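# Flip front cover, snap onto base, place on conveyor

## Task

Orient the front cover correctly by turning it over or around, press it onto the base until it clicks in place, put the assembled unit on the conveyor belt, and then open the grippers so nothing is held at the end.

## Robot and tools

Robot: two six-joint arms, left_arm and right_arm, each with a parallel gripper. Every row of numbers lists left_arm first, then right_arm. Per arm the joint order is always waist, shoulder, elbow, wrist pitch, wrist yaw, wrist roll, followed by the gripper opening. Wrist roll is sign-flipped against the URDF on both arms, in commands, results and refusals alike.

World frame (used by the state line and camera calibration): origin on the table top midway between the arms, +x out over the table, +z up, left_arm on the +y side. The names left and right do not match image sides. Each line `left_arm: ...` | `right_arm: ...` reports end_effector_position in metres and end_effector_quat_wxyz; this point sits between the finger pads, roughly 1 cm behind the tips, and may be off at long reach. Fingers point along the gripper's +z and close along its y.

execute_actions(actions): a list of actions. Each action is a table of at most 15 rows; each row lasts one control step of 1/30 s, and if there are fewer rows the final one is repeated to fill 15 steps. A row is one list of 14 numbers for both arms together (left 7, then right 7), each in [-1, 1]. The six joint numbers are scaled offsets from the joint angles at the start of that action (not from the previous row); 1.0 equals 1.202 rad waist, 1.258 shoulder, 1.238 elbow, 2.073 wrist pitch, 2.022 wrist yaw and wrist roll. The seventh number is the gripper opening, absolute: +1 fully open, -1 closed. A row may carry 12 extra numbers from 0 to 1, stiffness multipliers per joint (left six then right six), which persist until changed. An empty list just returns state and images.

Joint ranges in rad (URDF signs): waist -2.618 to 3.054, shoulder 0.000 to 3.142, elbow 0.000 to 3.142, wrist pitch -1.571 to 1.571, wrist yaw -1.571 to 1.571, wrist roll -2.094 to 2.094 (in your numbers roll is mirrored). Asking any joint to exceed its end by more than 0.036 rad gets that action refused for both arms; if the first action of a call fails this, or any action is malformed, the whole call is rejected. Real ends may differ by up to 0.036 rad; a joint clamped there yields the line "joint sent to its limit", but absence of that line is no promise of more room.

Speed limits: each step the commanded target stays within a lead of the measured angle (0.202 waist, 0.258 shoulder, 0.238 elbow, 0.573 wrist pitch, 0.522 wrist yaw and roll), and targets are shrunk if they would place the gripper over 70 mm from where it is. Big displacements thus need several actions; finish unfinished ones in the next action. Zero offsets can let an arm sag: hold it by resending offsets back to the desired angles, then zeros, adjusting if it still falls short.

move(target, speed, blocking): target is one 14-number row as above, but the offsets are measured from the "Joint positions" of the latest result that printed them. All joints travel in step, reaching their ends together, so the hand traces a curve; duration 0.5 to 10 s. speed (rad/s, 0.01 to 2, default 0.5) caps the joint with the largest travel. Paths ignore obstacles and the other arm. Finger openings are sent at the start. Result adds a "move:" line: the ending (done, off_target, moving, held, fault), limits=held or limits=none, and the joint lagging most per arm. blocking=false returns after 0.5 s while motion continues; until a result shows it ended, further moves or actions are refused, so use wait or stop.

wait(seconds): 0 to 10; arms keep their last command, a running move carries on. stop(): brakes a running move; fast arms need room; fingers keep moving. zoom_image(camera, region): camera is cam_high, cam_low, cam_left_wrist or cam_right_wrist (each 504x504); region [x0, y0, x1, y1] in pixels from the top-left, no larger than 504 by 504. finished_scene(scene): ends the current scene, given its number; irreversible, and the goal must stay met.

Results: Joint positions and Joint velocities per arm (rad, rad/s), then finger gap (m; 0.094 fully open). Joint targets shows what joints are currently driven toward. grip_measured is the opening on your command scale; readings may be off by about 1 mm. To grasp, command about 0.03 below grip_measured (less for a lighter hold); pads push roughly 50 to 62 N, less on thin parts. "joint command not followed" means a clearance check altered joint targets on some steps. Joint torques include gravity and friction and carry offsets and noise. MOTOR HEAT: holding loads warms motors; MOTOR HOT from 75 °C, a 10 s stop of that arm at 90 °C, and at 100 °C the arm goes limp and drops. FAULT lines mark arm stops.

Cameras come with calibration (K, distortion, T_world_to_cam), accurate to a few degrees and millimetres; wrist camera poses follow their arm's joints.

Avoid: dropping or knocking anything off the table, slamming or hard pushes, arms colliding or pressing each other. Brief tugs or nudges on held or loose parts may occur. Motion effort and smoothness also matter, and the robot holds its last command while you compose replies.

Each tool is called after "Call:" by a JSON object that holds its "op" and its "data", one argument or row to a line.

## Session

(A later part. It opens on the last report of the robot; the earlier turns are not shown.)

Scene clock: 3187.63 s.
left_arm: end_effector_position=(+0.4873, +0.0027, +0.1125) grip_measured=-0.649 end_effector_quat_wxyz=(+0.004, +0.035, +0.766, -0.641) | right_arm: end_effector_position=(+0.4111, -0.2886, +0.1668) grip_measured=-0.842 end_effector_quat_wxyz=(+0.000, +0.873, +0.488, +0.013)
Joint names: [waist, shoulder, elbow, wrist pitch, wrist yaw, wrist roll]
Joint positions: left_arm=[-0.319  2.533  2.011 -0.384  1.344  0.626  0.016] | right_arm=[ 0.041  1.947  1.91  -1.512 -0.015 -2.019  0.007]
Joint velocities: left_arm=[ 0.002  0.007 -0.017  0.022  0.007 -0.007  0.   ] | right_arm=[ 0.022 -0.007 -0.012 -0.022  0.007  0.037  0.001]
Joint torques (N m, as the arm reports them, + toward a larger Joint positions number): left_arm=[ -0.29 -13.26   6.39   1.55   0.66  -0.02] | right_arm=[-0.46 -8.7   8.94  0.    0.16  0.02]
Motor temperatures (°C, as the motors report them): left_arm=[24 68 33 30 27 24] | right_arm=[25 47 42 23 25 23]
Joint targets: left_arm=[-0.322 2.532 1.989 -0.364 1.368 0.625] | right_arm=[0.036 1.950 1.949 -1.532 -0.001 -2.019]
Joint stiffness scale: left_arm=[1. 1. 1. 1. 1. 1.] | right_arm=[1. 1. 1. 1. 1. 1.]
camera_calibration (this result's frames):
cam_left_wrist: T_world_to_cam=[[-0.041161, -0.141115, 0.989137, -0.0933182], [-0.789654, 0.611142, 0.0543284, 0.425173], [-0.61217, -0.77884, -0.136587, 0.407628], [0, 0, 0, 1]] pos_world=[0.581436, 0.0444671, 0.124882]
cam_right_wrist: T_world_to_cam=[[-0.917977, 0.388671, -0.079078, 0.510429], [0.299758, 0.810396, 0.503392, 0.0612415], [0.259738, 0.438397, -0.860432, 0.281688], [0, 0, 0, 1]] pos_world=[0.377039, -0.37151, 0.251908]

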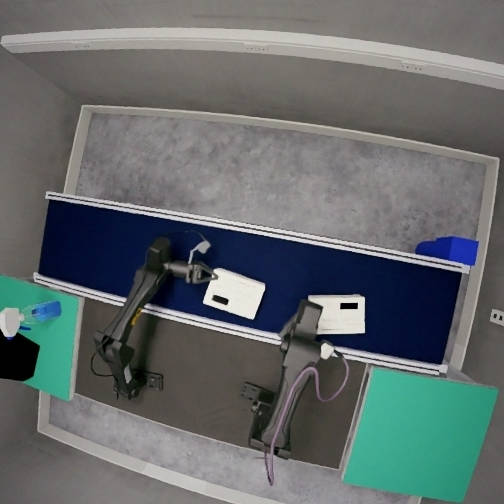

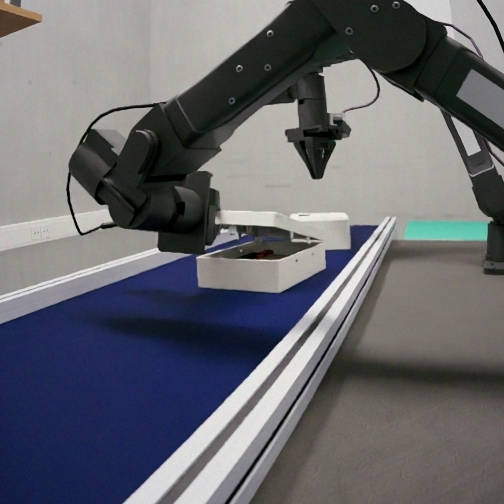

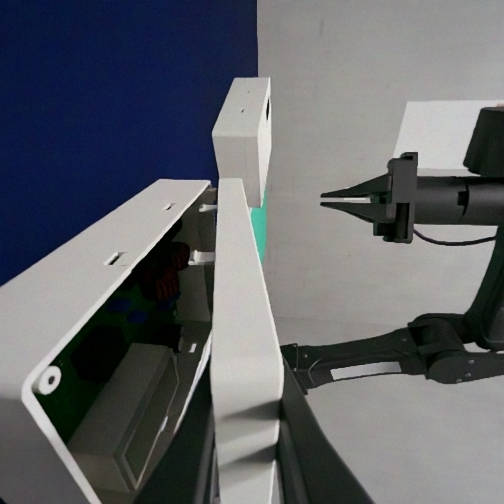

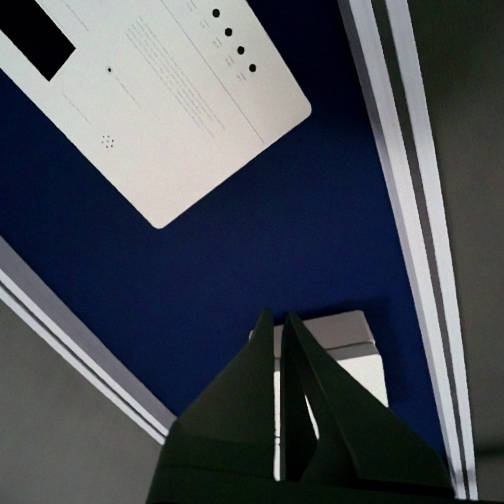

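Call:
{"op": "execute_actions", "data": {
  "actions": [
    [[-0.0025,-0.0005,-0.018,0.009,0.0119,-0.0005,-0.685,-0.004,0.002,0.031,-0.010,0.007,0,-0.84],[-0.0025,0,-0.0185,0.009,0.0119,-0.0005,-0.685,-0.004,0.002,0.031,-0.010,0.007,0,-0.84],[-0.0025,0.0005,-0.019,0.009,0.0119,-0.0005,-0.685,-0.004,0.002,0.031,-0.010,0.007,0,-0.84],[-0.0025,0.001,-0.0195,0.009,0.0119,-0.0005,-0.685,-0.004,0.002,0.031,-0.010,0.007,0,-0.84],[-0.0025,0.0015,-0.020,0.009,0.0119,-0.0005,-0.685,-0.004,0.002,0.031,-0.010,0.007,0,-0.84],[-0.0025,0.002,-0.0205,0.009,0.0119,-0.0005,-0.685,-0.004,0.002,0.031,-0.010,0.007,0,-0.84],[-0.0025,0.0024,-0.021,0.009,0.0119,-0.0005,-0.685,-0.004,0.002,0.031,-0.010,0.007,0,-0.84]]
  ]
}}

Call:
{"op": "wait", "data": {
  "seconds": 1.5
}}

Scene clock: 3232.53 s.
left_arm: end_effector_position=(+0.4873, +0.0027, +0.1125) grip_measured=-0.649 end_effector_quat_wxyz=(+0.004, +0.035, +0.766, -0.641) | right_arm: end_effector_position=(+0.4109, -0.2886, +0.1668) grip_measured=-0.842 end_effector_quat_wxyz=(+0.000, +0.873, +0.488, +0.013)
Joint names: [waist, shoulder, elbow, wrist pitch, wrist yaw, wrist roll]
Joint positions: left_arm=[-0.319  2.533  2.011 -0.384  1.344  0.626  0.016] | right_arm=[ 0.041  1.947  1.91  -1.512 -0.015 -2.019  0.007]
Joint velocities: left_arm=[-0.007 -0.007 -0.017 -0.037 -0.037 -0.007 -0.001] | right_arm=[ 0.002 -0.002  0.012 -0.022 -0.022  0.037 -0.   ]
Joint torques (N m, as the arm reports them, + toward a larger Joint positions number): left_arm=[ -0.2  -13.1    6.23   1.54   0.71   0.  ] | right_arm=[-0.46 -8.69  8.94  0.    0.16  0.02]
Motor temperatures (°C, as the motors report them): left_arm=[24 67 30 30 27 23] | right_arm=[25 46 42 23 25 23]
Joint targets: left_arm=[-0.322 2.536 1.985 -0.365 1.368 0.625] | right_arm=[0.036 1.950 1.949 -1.533 -0.001 -2.019]
Joint stiffness scale: left_arm=[1. 1. 1. 1. 1. 1.] | right_arm=[1. 1. 1. 1. 1. 1.]
camera_calibration (this result's frames):
cam_left_wrist: T_world_to_cam=[[-0.041161, -0.141115, 0.989137, -0.0933182], [-0.789654, 0.611142, 0.0543284, 0.425173], [-0.61217, -0.77884, -0.136587, 0.407628], [0, 0, 0, 1]] pos_world=[0.581436, 0.0444671, 0.124882]
cam_right_wrist: T_world_to_cam=[[-0.918036, 0.388678, -0.0783508, 0.510153], [0.30014, 0.810357, 0.503228, 0.0611432], [0.259085, 0.438465, -0.860595, 0.282039], [0, 0, 0, 1]] pos_world=[0.376915, -0.371497, 0.251924]

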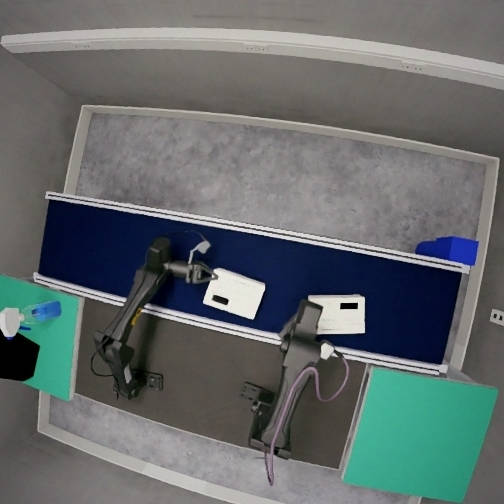

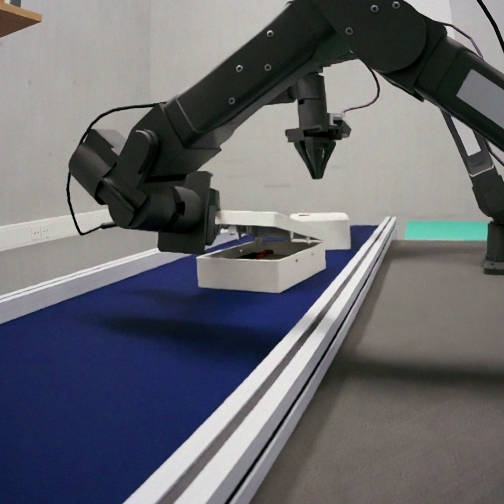

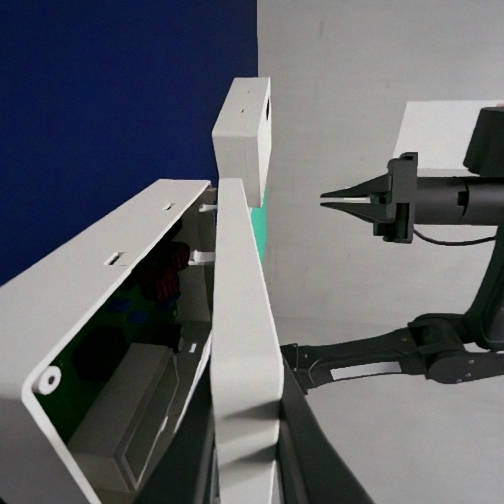

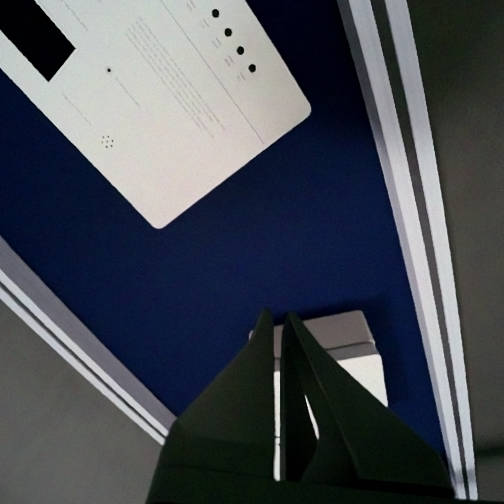

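Scene clock: 3234.03 s.
left_arm: end_effector_position=(+0.4873, +0.0027, +0.1125) grip_measured=-0.649 end_effector_quat_wxyz=(+0.004, +0.035, +0.766, -0.641) | right_arm: end_effector_position=(+0.4109, -0.2886, +0.1668) grip_measured=-0.842 end_effector_quat_wxyz=(+0.000, +0.873, +0.488, +0.013)
Joint names: [waist, shoulder, elbow, wrist pitch, wrist yaw, wrist roll]
Joint positions: left_arm=[-0.319  2.533  2.011 -0.384  1.344  0.626  0.016] | right_arm=[ 0.041  1.947  1.91  -1.512 -0.015 -2.019  0.007]
Joint velocities: left_arm=[-0.022 -0.002 -0.002  0.007 -0.007  0.051 -0.   ] | right_arm=[ 0.012 -0.007 -0.007  0.037 -0.007 -0.007 -0.001]
Joint torques (N m, as the arm reports them, + toward a larger Joint positions number): left_arm=[ -0.26 -13.1    6.12   1.54   0.65   0.01] | right_arm=[-0.47 -8.7   8.94  0.    0.16  0.02]
Motor temperatures (°C, as the motors report them): left_arm=[24 67 30 30 27 23] | right_arm=[25 46 42 23 25 23]
Joint targets: left_arm=[-0.322 2.536 1.985 -0.365 1.368 0.625] | right_arm=[0.036 1.950 1.949 -1.533 -0.001 -2.019]
Joint stiffness scale: left_arm=[1. 1. 1. 1. 1. 1.] | right_arm=[1. 1. 1. 1. 1. 1.]
wait: 1.50 s; at rest by 0.17 s
camera_calibration (this result's frames):
cam_left_wrist: T_world_to_cam=[[-0.041161, -0.141115, 0.989137, -0.0933182], [-0.789654, 0.611142, 0.0543284, 0.425173], [-0.61217, -0.77884, -0.136587, 0.407628], [0, 0, 0, 1]] pos_world=[0.581436, 0.0444671, 0.124882]
cam_right_wrist: T_world_to_cam=[[-0.918036, 0.388678, -0.0783508, 0.510153], [0.30014, 0.810357, 0.503228, 0.0611432], [0.259085, 0.438465, -0.860595, 0.282039], [0, 0, 0, 1]] pos_world=[0.376915, -0.371497, 0.251924]

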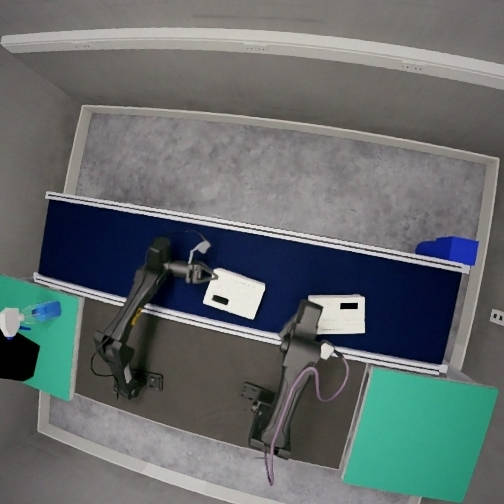

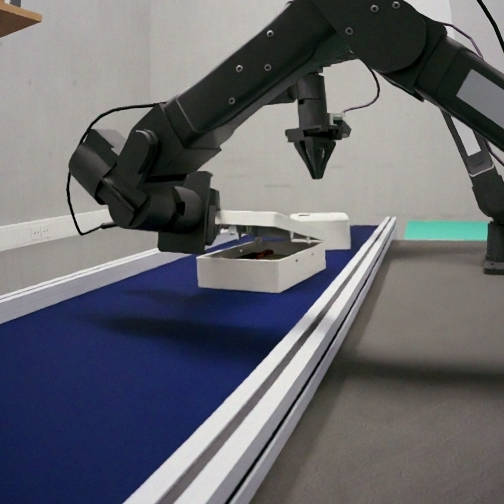

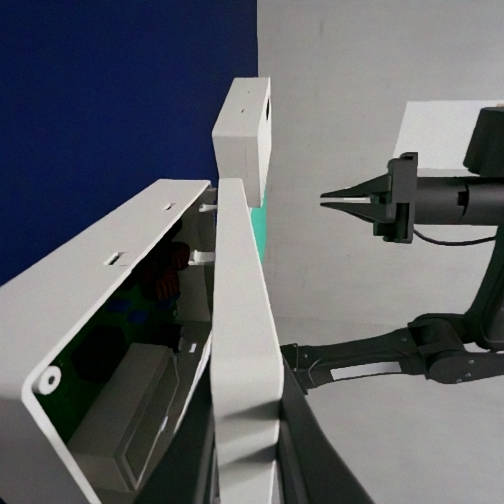

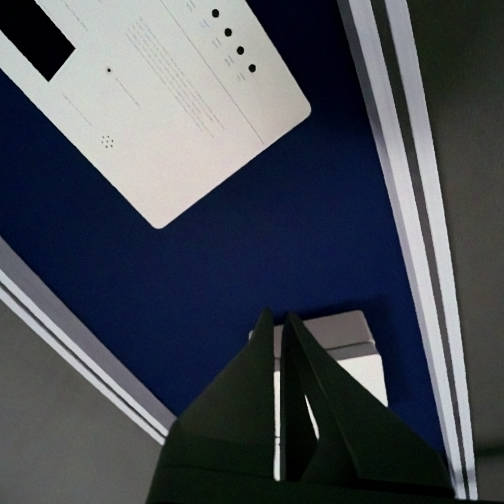

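Call:
{"op": "execute_actions", "data": {
  "actions": [
    [[-0.0025,0.0024,-0.016,0.007,0.0119,-0.0005,-0.685,-0.004,0.002,0.031,-0.010,0.007,0,-0.84],[-0.0025,0.0024,-0.011,0.004,0.0119,-0.0005,-0.685,-0.004,0.002,0.031,-0.010,0.007,0,-0.84],[-0.0025,0.0024,-0.006,0.001,0.0119,-0.0005,-0.685,-0.004,0.002,0.031,-0.010,0.007,0,-0.84],[-0.0025,0.0024,-0.001,-0.002,0.0119,-0.0005,-0.685,-0.004,0.002,0.031,-0.010,0.007,0,-0.84],[-0.0025,0.0024,0.004,-0.004,0.0119,-0.0005,-0.685,-0.004,0.002,0.031,-0.010,0.007,0,-0.84],[-0.0025,0.0024,0.008,-0.006,0.0119,-0.0005,-0.685,-0.004,0.002,0.031,-0.010,0.007,0,-0.84],[-0.0025,0.0024,0.012,-0.0077,0.0119,-0.0005,-0.685,-0.004,0.002,0.031,-0.010,0.007,0,-0.84]]
  ]
}}

Call:
{"op": "wait", "data": {
  "seconds": 1.0
}}

Scene clock: 3278.30 s.
left_arm: end_effector_position=(+0.4864, +0.0029, +0.1117) grip_measured=-0.649 end_effector_quat_wxyz=(-0.000, +0.032, +0.767, -0.641) | right_arm: end_effector_position=(+0.4107, -0.2886, +0.1668) grip_measured=-0.842 end_effector_quat_wxyz=(+0.000, +0.873, +0.488, +0.013)
Joint names: [waist, shoulder, elbow, wrist pitch, wrist yaw, wrist roll]
Joint positions: left_arm=[-0.319  2.533  2.011 -0.395  1.344  0.626  0.016] | right_arm=[ 0.041  1.947  1.91  -1.513 -0.015 -2.019  0.007]
Joint velocities: left_arm=[-0.017  0.002 -0.002 -0.037 -0.022 -0.007  0.   ] | right_arm=[ 0.007  0.007 -0.012  0.037 -0.007 -0.007  0.   ]
Joint torques (N m, as the arm reports them, + toward a larger Joint positions number): left_arm=[ -0.18 -13.09   9.32   1.3    0.7    0.02] | right_arm=[-0.47 -8.7   8.95  0.    0.16  0.02]
Motor temperatures (°C, as the motors report them): left_arm=[24 66 30 30 27 23] | right_arm=[25 46 42 23 25 23]
Joint targets: left_arm=[-0.322 2.536 2.026 -0.400 1.368 0.625] | right_arm=[0.036 1.950 1.949 -1.533 -0.001 -2.019]
Joint stiffness scale: left_arm=[1. 1. 1. 1. 1. 1.] | right_arm=[1. 1. 1. 1. 1. 1.]
camera_calibration (this result's frames):
cam_left_wrist: T_world_to_cam=[[-0.0300252, -0.143153, 0.989245, -0.0979906], [-0.788986, 0.611019, 0.0644729, 0.42287], [-0.613677, -0.778564, -0.131291, 0.407201], [0, 0, 0, 1]] pos_world=[0.580586, 0.0446227, 0.123135]
cam_right_wrist: T_world_to_cam=[[-0.918096, 0.388684, -0.0776235, 0.509877], [0.300522, 0.810317, 0.503064, 0.0610451], [0.258432, 0.438533, -0.860756, 0.282391], [0, 0, 0, 1]] pos_world=[0.376791, -0.371485, 0.251939]

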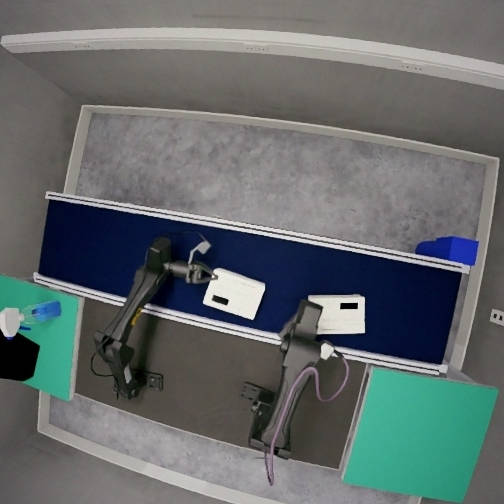

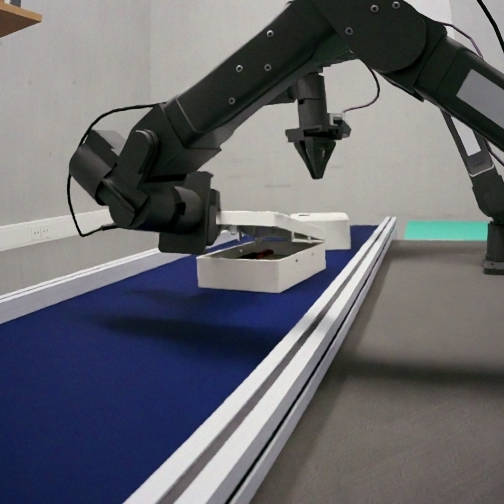

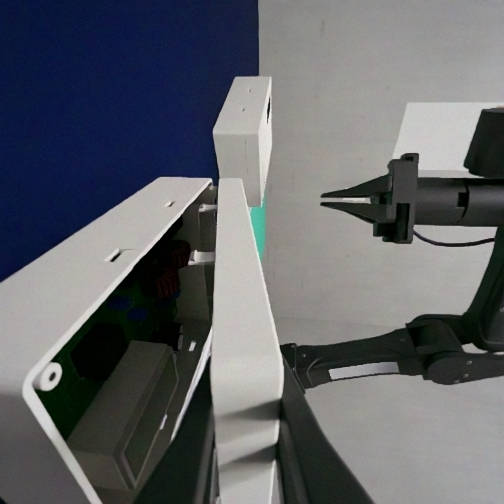

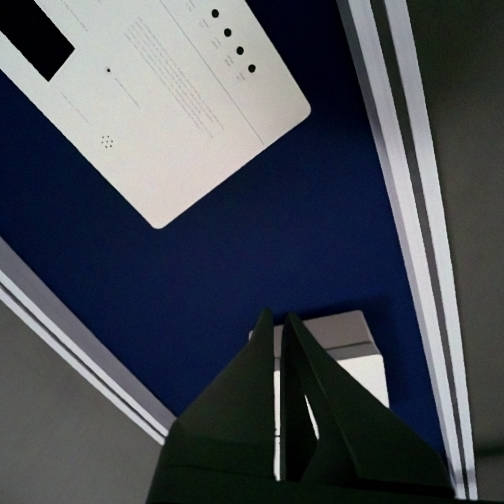

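Scene clock: 3279.30 s.
left_arm: end_effector_position=(+0.4863, +0.0029, +0.1116) grip_measured=-0.649 end_effector_quat_wxyz=(-0.001, +0.031, +0.767, -0.641) | right_arm: end_effector_position=(+0.4107, -0.2886, +0.1668) grip_measured=-0.842 end_effector_quat_wxyz=(+0.000, +0.873, +0.488, +0.013)
Joint names: [waist, shoulder, elbow, wrist pitch, wrist yaw, wrist roll]
Joint positions: left_arm=[-0.319  2.533  2.011 -0.396  1.344  0.626  0.016] | right_arm=[ 0.041  1.947  1.91  -1.513 -0.015 -2.019  0.007]
Joint velocities: left_arm=[ 0.002 -0.007 -0.002 -0.037 -0.081 -0.007 -0.001] | right_arm=[ 0.002  0.007  0.007 -0.037  0.022  0.037 -0.001]
Joint torques (N m, as the arm reports them, + toward a larger Joint positions number): left_arm=[ -0.22 -13.14   9.36   1.29   0.68  -0.01] | right_arm=[-0.47 -8.69  8.95  0.    0.16  0.02]
Motor temperatures (°C, as the motors report them): left_arm=[24 66 30 30 27 23] | right_arm=[25 46 42 23 25 23]
Joint targets: left_arm=[-0.322 2.536 2.026 -0.400 1.368 0.625] | right_arm=[0.036 1.950 1.949 -1.533 -0.001 -2.019]
Joint stiffness scale: left_arm=[1. 1. 1. 1. 1. 1.] | right_arm=[1. 1. 1. 1. 1. 1.]
wait: 1.00 s; at rest by 0.17 s
camera_calibration (this result's frames):
cam_left_wrist: T_world_to_cam=[[-0.0289115, -0.143356, 0.989249, -0.0984564], [-0.788913, 0.611006, 0.0654869, 0.422637], [-0.613825, -0.778537, -0.130761, 0.407156], [0, 0, 0, 1]] pos_world=[0.5805, 0.0446384, 0.122961]
cam_right_wrist: T_world_to_cam=[[-0.918096, 0.388684, -0.0776235, 0.509877], [0.300522, 0.810317, 0.503064, 0.0610451], [0.258432, 0.438533, -0.860756, 0.282391], [0, 0, 0, 1]] pos_world=[0.376791, -0.371485, 0.251939]

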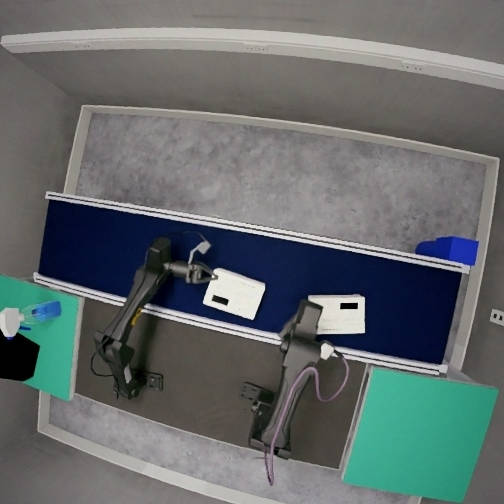

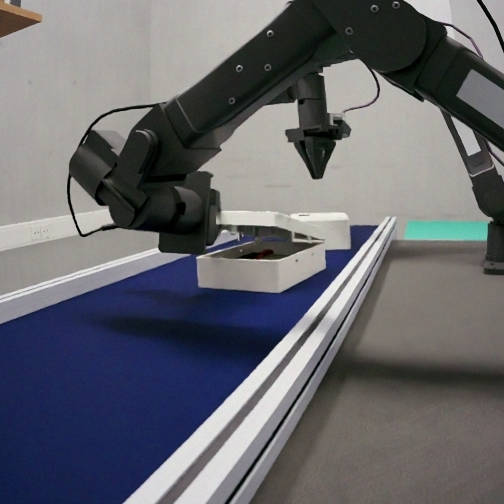

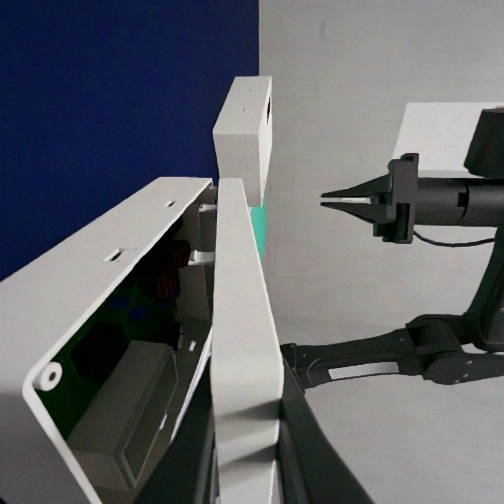

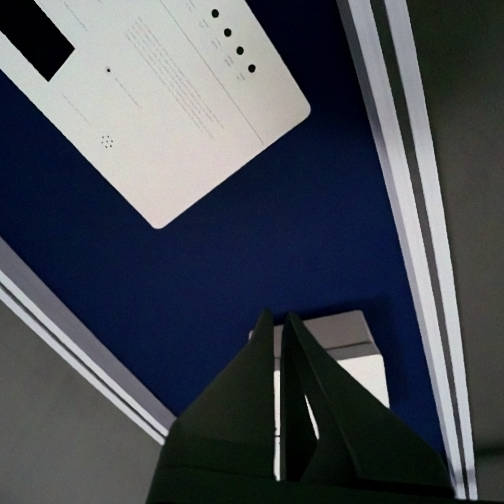

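Call:
{"op": "execute_actions", "data": {
  "actions": [
    [[-0.0025,0.0028,0.012,-0.002,0.0119,-0.0005,-0.685,-0.004,0.002,0.031,-0.010,0.007,0,-0.84],[-0.0025,0.0032,0.012,-0.002,0.0119,-0.0005,-0.685,-0.004,0.002,0.031,-0.010,0.007,0,-0.84],[-0.0025,0.0036,0.012,-0.002,0.0119,-0.0005,-0.685,-0.004,0.002,0.031,-0.010,0.007,0,-0.84],[-0.0025,0.004,0.012,-0.002,0.0119,-0.0005,-0.685,-0.004,0.002,0.031,-0.010,0.007,0,-0.84],[-0.0025,0.0044,0.012,-0.002,0.0119,-0.0005,-0.685,-0.004,0.002,0.031,-0.010,0.007,0,-0.84],[-0.0025,0.0048,0.012,-0.002,0.0119,-0.0005,-0.685,-0.004,0.002,0.031,-0.010,0.007,0,-0.84],[-0.0025,0.0052,0.012,-0.002,0.0119,-0.0005,-0.685,-0.004,0.002,0.031,-0.010,0.007,0,-0.84],[-0.0025,0.0056,0.012,-0.002,0.0119,-0.0005,-0.685,-0.004,0.002,0.031,-0.010,0.007,0,-0.84],[-0.0025,0.006,0.012,-0.002,0.0119,-0.0005,-0.685,-0.004,0.002,0.031,-0.010,0.007,0,-0.84]]
  ]
}}

Call:
{"op": "wait", "data": {
  "seconds": 1.0
}}

Scene clock: 3297.90 s.
left_arm: end_effector_position=(+0.4861, +0.0029, +0.1062) grip_measured=-0.649 end_effector_quat_wxyz=(-0.006, +0.027, +0.768, -0.640) | right_arm: end_effector_position=(+0.4105, -0.2885, +0.1668) grip_measured=-0.842 end_effector_quat_wxyz=(-0.000, +0.873, +0.488, +0.012)
Joint names: [waist, shoulder, elbow, wrist pitch, wrist yaw, wrist roll]
Joint positions: left_arm=[-0.319  2.544  2.011 -0.397  1.344  0.629  0.016] | right_arm=[ 0.041  1.947  1.91  -1.514 -0.015 -2.019  0.007]
Joint velocities: left_arm=[-0.007  0.002 -0.022  0.007  0.007  0.066  0.001] | right_arm=[ 0.022  0.007 -0.017 -0.037  0.022  0.037 -0.   ]
Joint torques (N m, as the arm reports them, + toward a larger Joint positions number): left_arm=[ -0.19 -13.44   9.48   1.32   0.66  -0.02] | right_arm=[-0.46 -8.7   8.94  0.    0.16  0.02]
Motor temperatures (°C, as the motors report them): left_arm=[24 66 31 30 27 23] | right_arm=[25 46 42 23 25 23]
Joint targets: left_arm=[-0.322 2.541 2.026 -0.400 1.368 0.624] | right_arm=[0.036 1.950 1.949 -1.534 -0.001 -2.019]
Joint stiffness scale: left_arm=[1. 1. 1. 1. 1. 1.] | right_arm=[1. 1. 1. 1. 1. 1.]
camera_calibration (this result's frames):
cam_left_wrist: T_world_to_cam=[[-0.0154711, -0.145396, 0.989253, -0.0996022], [-0.788283, 0.610427, 0.0773901, 0.421305], [-0.615119, -0.778613, -0.124057, 0.406299], [0, 0, 0, 1]] pos_world=[0.580489, 0.0446925, 0.116331]
cam_right_wrist: T_world_to_cam=[[-0.918154, 0.38869, -0.0768961, 0.5096], [0.300903, 0.810278, 0.502899, 0.0609471], [0.257779, 0.438601, -0.860918, 0.282743], [0, 0, 0, 1]] pos_world=[0.376667, -0.371472, 0.251954]

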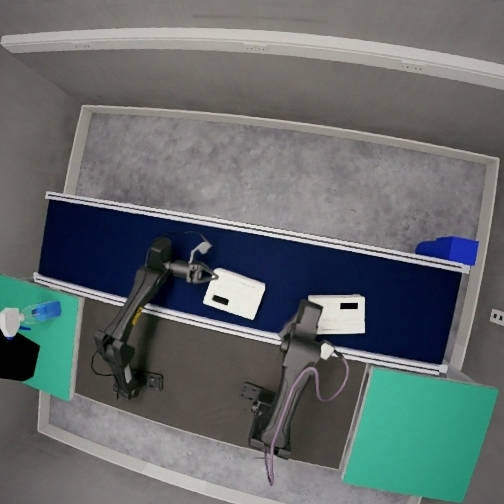

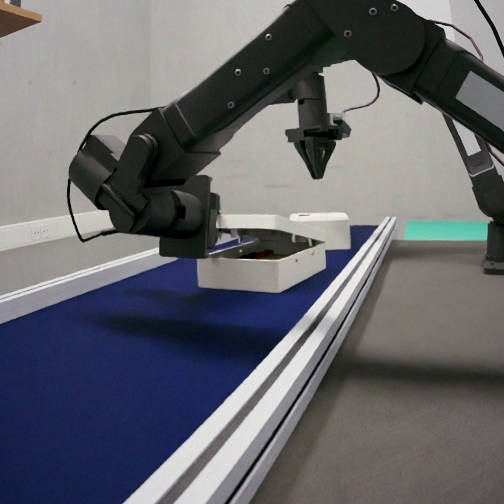

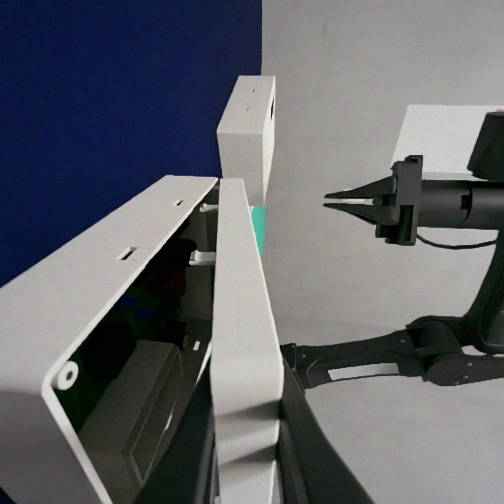

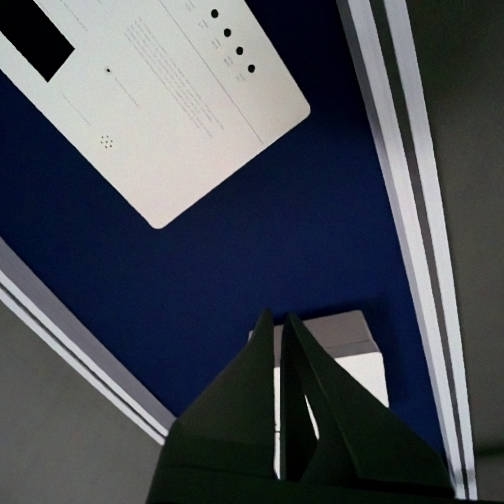

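Scene clock: 3298.90 s.
left_arm: end_effector_position=(+0.4861, +0.0029, +0.1062) grip_measured=-0.649 end_effector_quat_wxyz=(-0.006, +0.026, +0.768, -0.640) | right_arm: end_effector_position=(+0.4105, -0.2885, +0.1668) grip_measured=-0.842 end_effector_quat_wxyz=(-0.000, +0.873, +0.488, +0.012)
Joint names: [waist, shoulder, elbow, wrist pitch, wrist yaw, wrist roll]
Joint positions: left_arm=[-0.319  2.544  2.011 -0.397  1.344  0.63   0.016] | right_arm=[ 0.041  1.947  1.91  -1.514 -0.015 -2.019  0.007]
Joint velocities: left_arm=[ 0.007 -0.012  0.017  0.037  0.095  0.066  0.   ] | right_arm=[-0.002 -0.007  0.007 -0.051  0.022  0.007 -0.   ]
Joint torques (N m, as the arm reports them, + toward a larger Joint positions number): left_arm=[ -0.22 -13.31   9.28   1.32   0.69  -0.06] | right_arm=[-0.47 -8.7   8.95  0.    0.16  0.02]
Motor temperatures (°C, as the motors report them): left_arm=[24 66 31 30 27 23] | right_arm=[25 46 42 23 25 23]
Joint targets: left_arm=[-0.322 2.541 2.026 -0.400 1.368 0.624] | right_arm=[0.036 1.950 1.949 -1.534 -0.001 -2.019]
Joint stiffness scale: left_arm=[1. 1. 1. 1. 1. 1.] | right_arm=[1. 1. 1. 1. 1. 1.]
wait: 1.00 s; at rest by 0.17 s
camera_calibration (this result's frames):
cam_left_wrist: T_world_to_cam=[[-0.0143285, -0.145448, 0.989262, -0.100158], [-0.788321, 0.610261, 0.0783065, 0.421226], [-0.615097, -0.778734, -0.123404, 0.40622], [0, 0, 0, 1]] pos_world=[0.580491, 0.0447115, 0.116227]
cam_right_wrist: T_world_to_cam=[[-0.918154, 0.38869, -0.0768961, 0.5096], [0.300903, 0.810278, 0.502899, 0.0609471], [0.257779, 0.438601, -0.860918, 0.282743], [0, 0, 0, 1]] pos_world=[0.376667, -0.371472, 0.251954]

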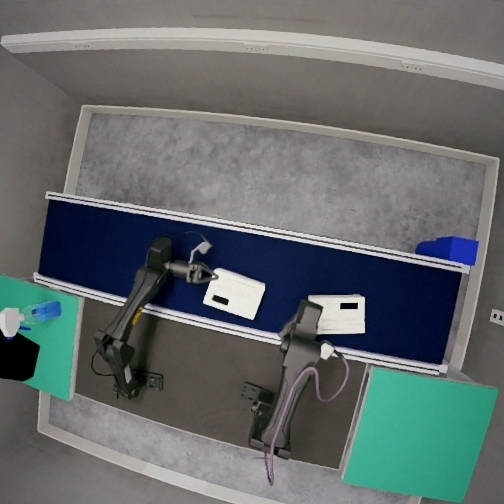

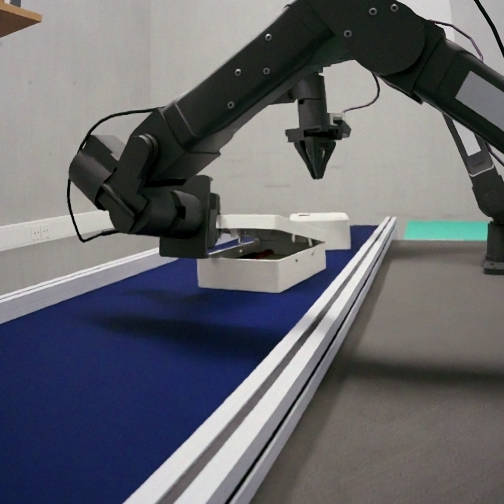

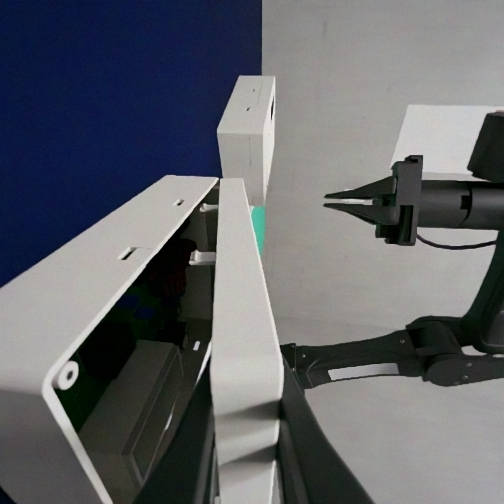

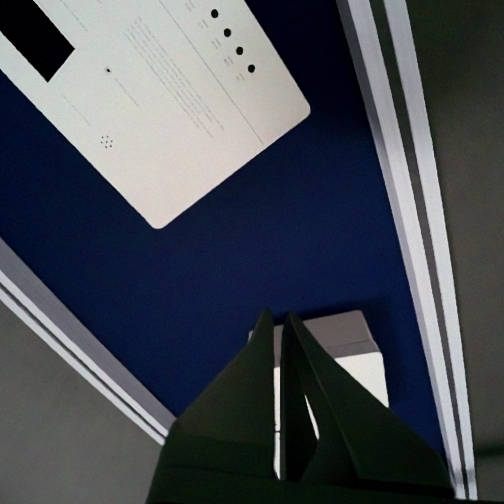

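The shoulder moved +0.011; EE z dropped to 0.1062. Checking alignment.

Call:
{"op": "zoom_image", "data": {
  "camera": "cam_left_wrist",
  "region": [150, 140, 280, 270]
}}

Call:
{"op": "zoom_image", "data": {
  "camera": "cam_right_wrist",
  "region": [330, 305, 410, 385]
}}

Call:
{"op": "zoom_image", "data": {
  "camera": "cam_low",
  "region": [190, 195, 340, 300]
}}

Region (150, 140, 280, 270) of cam_left_wrist's 504x504 image, scaled by 3.877, with more detail than that image has.

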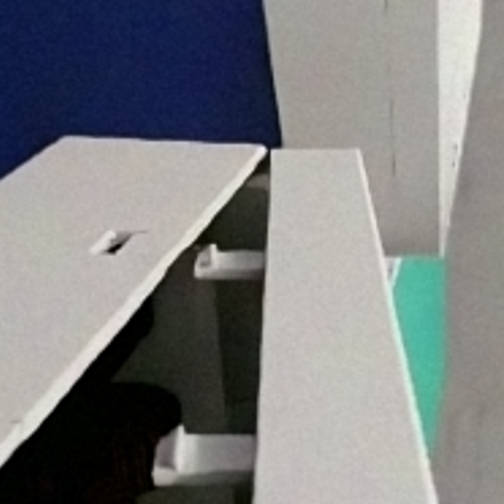

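Region (330, 305, 410, 385) of cam_right_wrist's 504x504 image, scaled by 6.300, with more detail than that image has.

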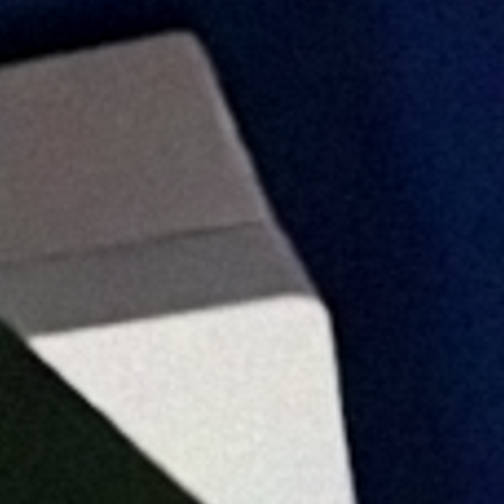

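Region (190, 195, 340, 300) of cam_low's 504x504 image, scaled by 3.360, with more detail than that image has; it fills the top 353 rows of this view, and the rest is white.

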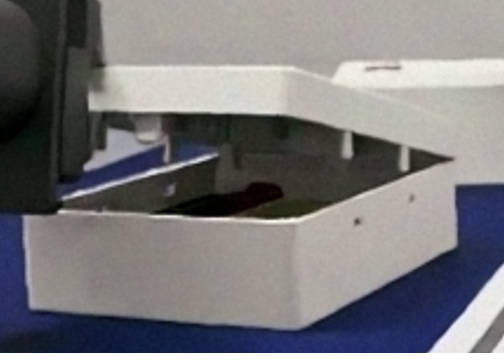

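Call:
{"op": "execute_actions", "data": {
  "actions": [
    [[-0.0025,-0.0016,0.012,-0.0015,0.0119,-0.003,-0.685,-0.004,0.002,0.031,-0.010,0.007,0,-0.84],[-0.0025,-0.0008,0.012,-0.0015,0.0119,-0.004,-0.685,-0.004,0.002,0.031,-0.010,0.007,0,-0.84],[-0.0025,0,0.012,-0.0015,0.0119,-0.005,-0.685,-0.004,0.002,0.031,-0.010,0.007,0,-0.84],[-0.0025,0.0008,0.012,-0.0015,0.0119,-0.006,-0.685,-0.004,0.002,0.031,-0.010,0.007,0,-0.84],[-0.0025,0.0016,0.012,-0.0015,0.0119,-0.007,-0.685,-0.004,0.002,0.031,-0.010,0.007,0,-0.84],[-0.0025,0.0024,0.012,-0.0015,0.0119,-0.0075,-0.685,-0.004,0.002,0.031,-0.010,0.007,0,-0.84],[-0.0025,0.0032,0.012,-0.0015,0.0119,-0.008,-0.685,-0.004,0.002,0.031,-0.010,0.007,0,-0.84],[-0.0025,0.004,0.012,-0.0015,0.0119,-0.0085,-0.685,-0.004,0.002,0.031,-0.010,0.007,0,-0.84],[-0.0025,0.0048,0.012,-0.0015,0.0119,-0.009,-0.685,-0.004,0.002,0.031,-0.010,0.007,0,-0.84],[-0.0025,0.0056,0.012,-0.0015,0.0119,-0.0095,-0.685,-0.004,0.002,0.031,-0.010,0.007,0,-0.84],[-0.0025,0.0064,0.012,-0.0015,0.0119,-0.010,-0.685,-0.004,0.002,0.031,-0.010,0.007,0,-0.84],[-0.0025,0.0072,0.012,-0.0015,0.0119,-0.0105,-0.685,-0.004,0.002,0.031,-0.010,0.007,0,-0.84],[-0.0025,0.008,0.012,-0.0015,0.0119,-0.011,-0.685,-0.004,0.002,0.031,-0.010,0.007,0,-0.84],[-0.0025,0.0088,0.012,-0.0015,0.0119,-0.0114,-0.685,-0.004,0.002,0.031,-0.010,0.007,0,-0.84],[-0.0025,0.0095,0.012,-0.0015,0.0119,-0.0114,-0.685,-0.004,0.002,0.031,-0.010,0.007,0,-0.84]]
  ]
}}

Call:
{"op": "wait", "data": {
  "seconds": 0.7
}}

Call:
{"op": "zoom_image", "data": {
  "camera": "cam_left_wrist",
  "region": [150, 140, 280, 270]
}}

Call:
{"op": "zoom_image", "data": {
  "camera": "cam_right_wrist",
  "region": [330, 305, 410, 385]
}}

Call:
{"op": "zoom_image", "data": {
  "camera": "cam_low",
  "region": [190, 195, 340, 300]
}}

Scene clock: 3356.07 s.
left_arm: end_effector_position=(+0.4861, +0.0029, +0.1054) grip_measured=-0.649 end_effector_quat_wxyz=(-0.006, +0.026, +0.768, -0.640) | right_arm: end_effector_position=(+0.4104, -0.2885, +0.1668) grip_measured=-0.842 end_effector_quat_wxyz=(-0.000, +0.873, +0.488, +0.012)
Joint names: [waist, shoulder, elbow, wrist pitch, wrist yaw, wrist roll]
Joint positions: left_arm=[-0.319  2.545  2.011 -0.397  1.344  0.629  0.016] | right_arm=[ 0.041  1.947  1.91  -1.514 -0.015 -2.019  0.007]
Joint velocities: left_arm=[-0.012  0.051 -0.007  0.022  0.022  0.022  0.   ] | right_arm=[-0.007 -0.017 -0.012  0.007  0.066 -0.051 -0.   ]
Joint torques (N m, as the arm reports them, + toward a larger Joint positions number): left_arm=[ -0.04 -12.7    9.27   1.28   0.7   -0.2 ] | right_arm=[-0.46 -8.7   8.93  0.    0.16  0.02]
Motor temperatures (°C, as the motors report them): left_arm=[24 67 32 30 27 24] | right_arm=[25 46 42 23 25 23]
Joint targets: left_arm=[-0.322 2.556 2.026 -0.400 1.368 0.607] | right_arm=[0.036 1.950 1.949 -1.534 -0.001 -2.019]
Joint stiffness scale: left_arm=[1. 1. 1. 1. 1. 1.] | right_arm=[1. 1. 1. 1. 1. 1.]
camera_calibration (this result's frames):
cam_left_wrist: T_world_to_cam=[[-0.0139862, -0.145668, 0.989235, -0.0995274], [-0.788165, 0.610406, 0.0787409, 0.42115], [-0.615305, -0.778579, -0.123348, 0.406206], [0, 0, 0, 1]] pos_world=[0.580484, 0.0446933, 0.115399]
cam_right_wrist: T_world_to_cam=[[-0.918183, 0.388693, -0.0765325, 0.509462], [0.301094, 0.810258, 0.502817, 0.0608982], [0.257452, 0.438635, -0.860998, 0.282918], [0, 0, 0, 1]] pos_world=[0.376605, -0.371465, 0.251962]

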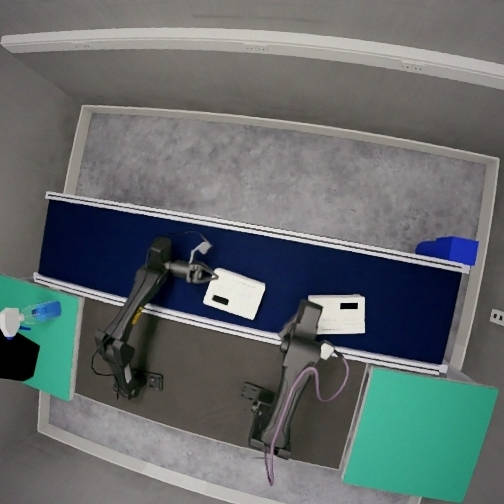

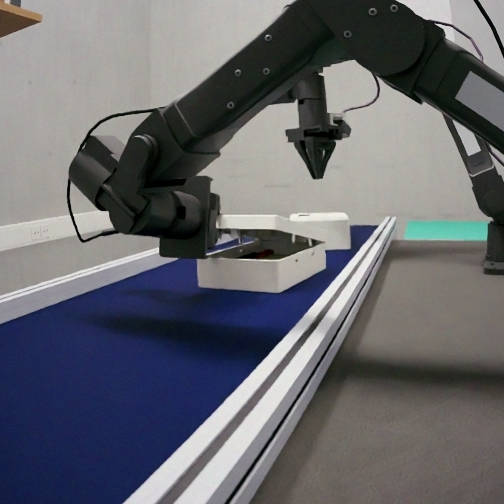

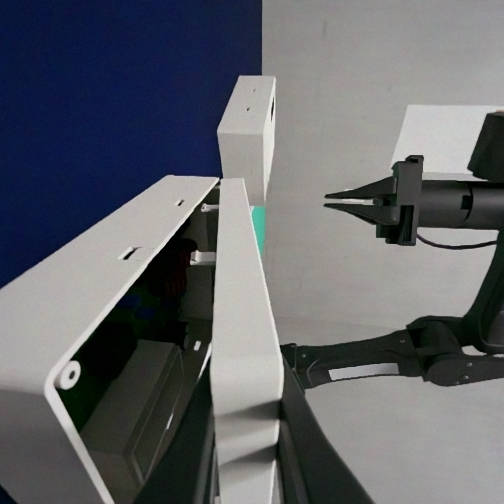

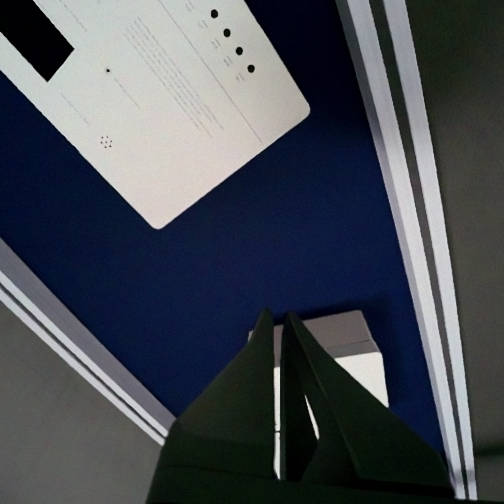

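Scene clock: 3356.77 s.
left_arm: end_effector_position=(+0.4856, +0.0028, +0.1035) grip_measured=-0.649 end_effector_quat_wxyz=(-0.009, +0.026, +0.767, -0.641) | right_arm: end_effector_position=(+0.4104, -0.2885, +0.1668) grip_measured=-0.842 end_effector_quat_wxyz=(-0.000, +0.873, +0.488, +0.012)
Joint names: [waist, shoulder, elbow, wrist pitch, wrist yaw, wrist roll]
Joint positions: left_arm=[-0.319  2.55   2.011 -0.397  1.347  0.628  0.016] | right_arm=[ 0.041  1.947  1.91  -1.514 -0.015 -2.019  0.007]
Joint velocities: left_arm=[ 0.012  0.012 -0.002 -0.022  0.051 -0.066 -0.001] | right_arm=[ 0.022 -0.017  0.007  0.037 -0.022  0.037  0.   ]
Joint torques (N m, as the arm reports them, + toward a larger Joint positions number): left_arm=[ -0.22 -12.77   9.33   1.32   0.65  -0.2 ] | right_arm=[-0.46 -8.69  8.94  0.    0.16  0.02]
Motor temperatures (°C, as the motors report them): left_arm=[24 67 32 30 27 24] | right_arm=[25 46 42 23 25 23]
Joint targets: left_arm=[-0.322 2.555 2.026 -0.400 1.368 0.607] | right_arm=[0.036 1.950 1.949 -1.534 -0.001 -2.019]
Joint stiffness scale: left_arm=[1. 1. 1. 1. 1. 1.] | right_arm=[1. 1. 1. 1. 1. 1.]
wait: 0.70 s; at rest by 0.30 s
camera_calibration (this result's frames):
cam_left_wrist: T_world_to_cam=[[-0.00969458, -0.143457, 0.989609, -0.0998199], [-0.78636, 0.612425, 0.0810756, 0.419835], [-0.617692, -0.777403, -0.118746, 0.406308], [0, 0, 0, 1]] pos_world=[0.580147, 0.0444273, 0.112992]
cam_right_wrist: T_world_to_cam=[[-0.918183, 0.388693, -0.0765325, 0.509462], [0.301094, 0.810258, 0.502817, 0.0608982], [0.257452, 0.438635, -0.860998, 0.282918], [0, 0, 0, 1]] pos_world=[0.376605, -0.371465, 0.251962]

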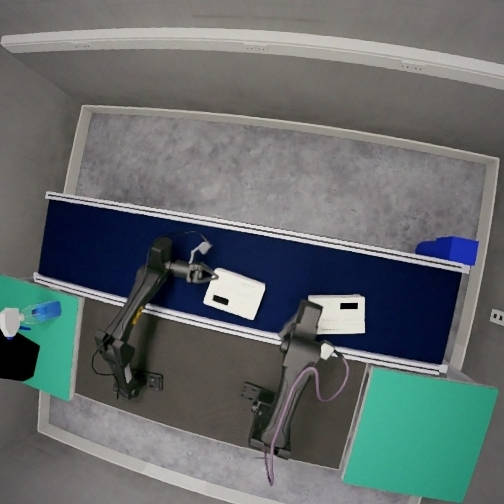

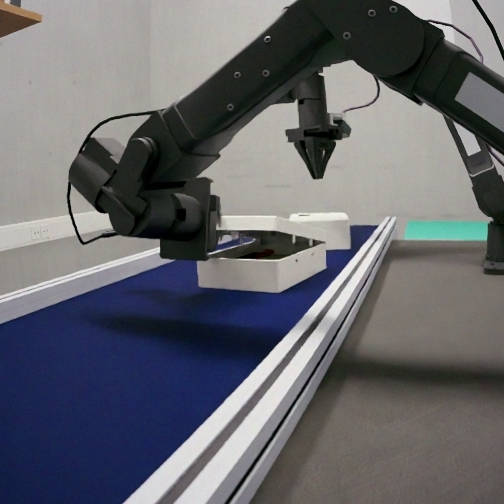

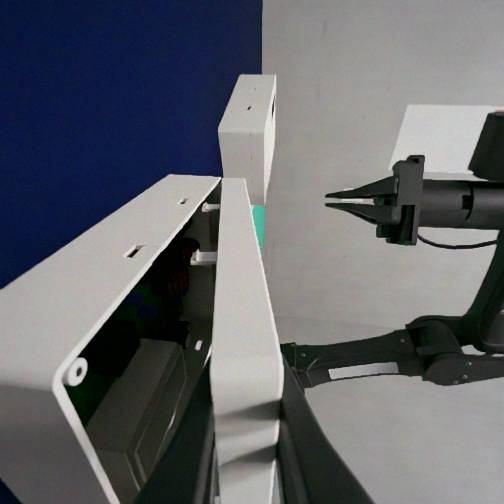

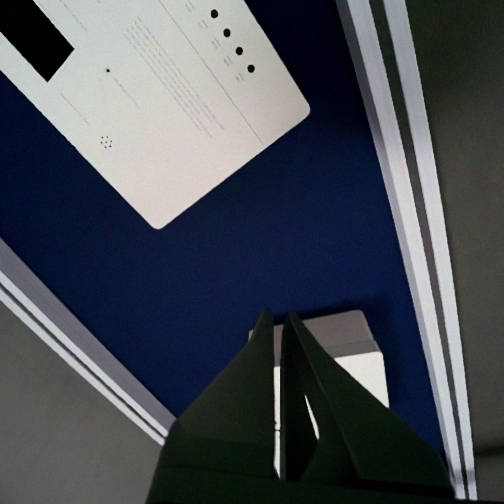

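Region (150, 140, 280, 270) of cam_left_wrist's 504x504 image, scaled by 3.877, with more detail than that image has.

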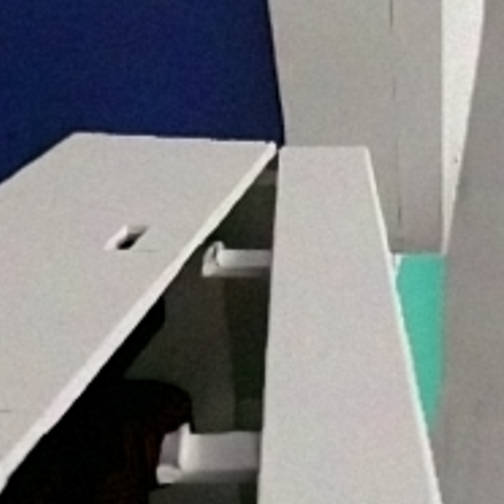

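Region (330, 305, 410, 385) of cam_right_wrist's 504x504 image, scaled by 6.300, with more detail than that image has.

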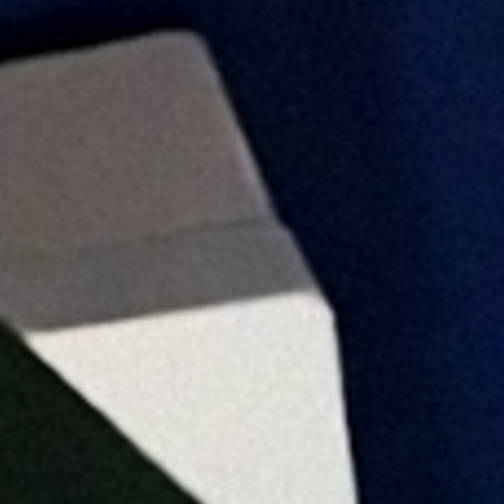

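Region (190, 195, 340, 300) of cam_low's 504x504 image, scaled by 3.360, with more detail than that image has; it fills the top 353 rows of this view, and the rest is white.

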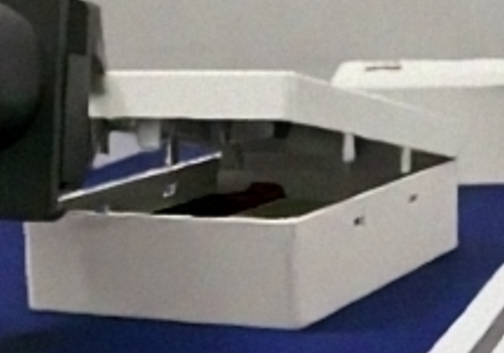

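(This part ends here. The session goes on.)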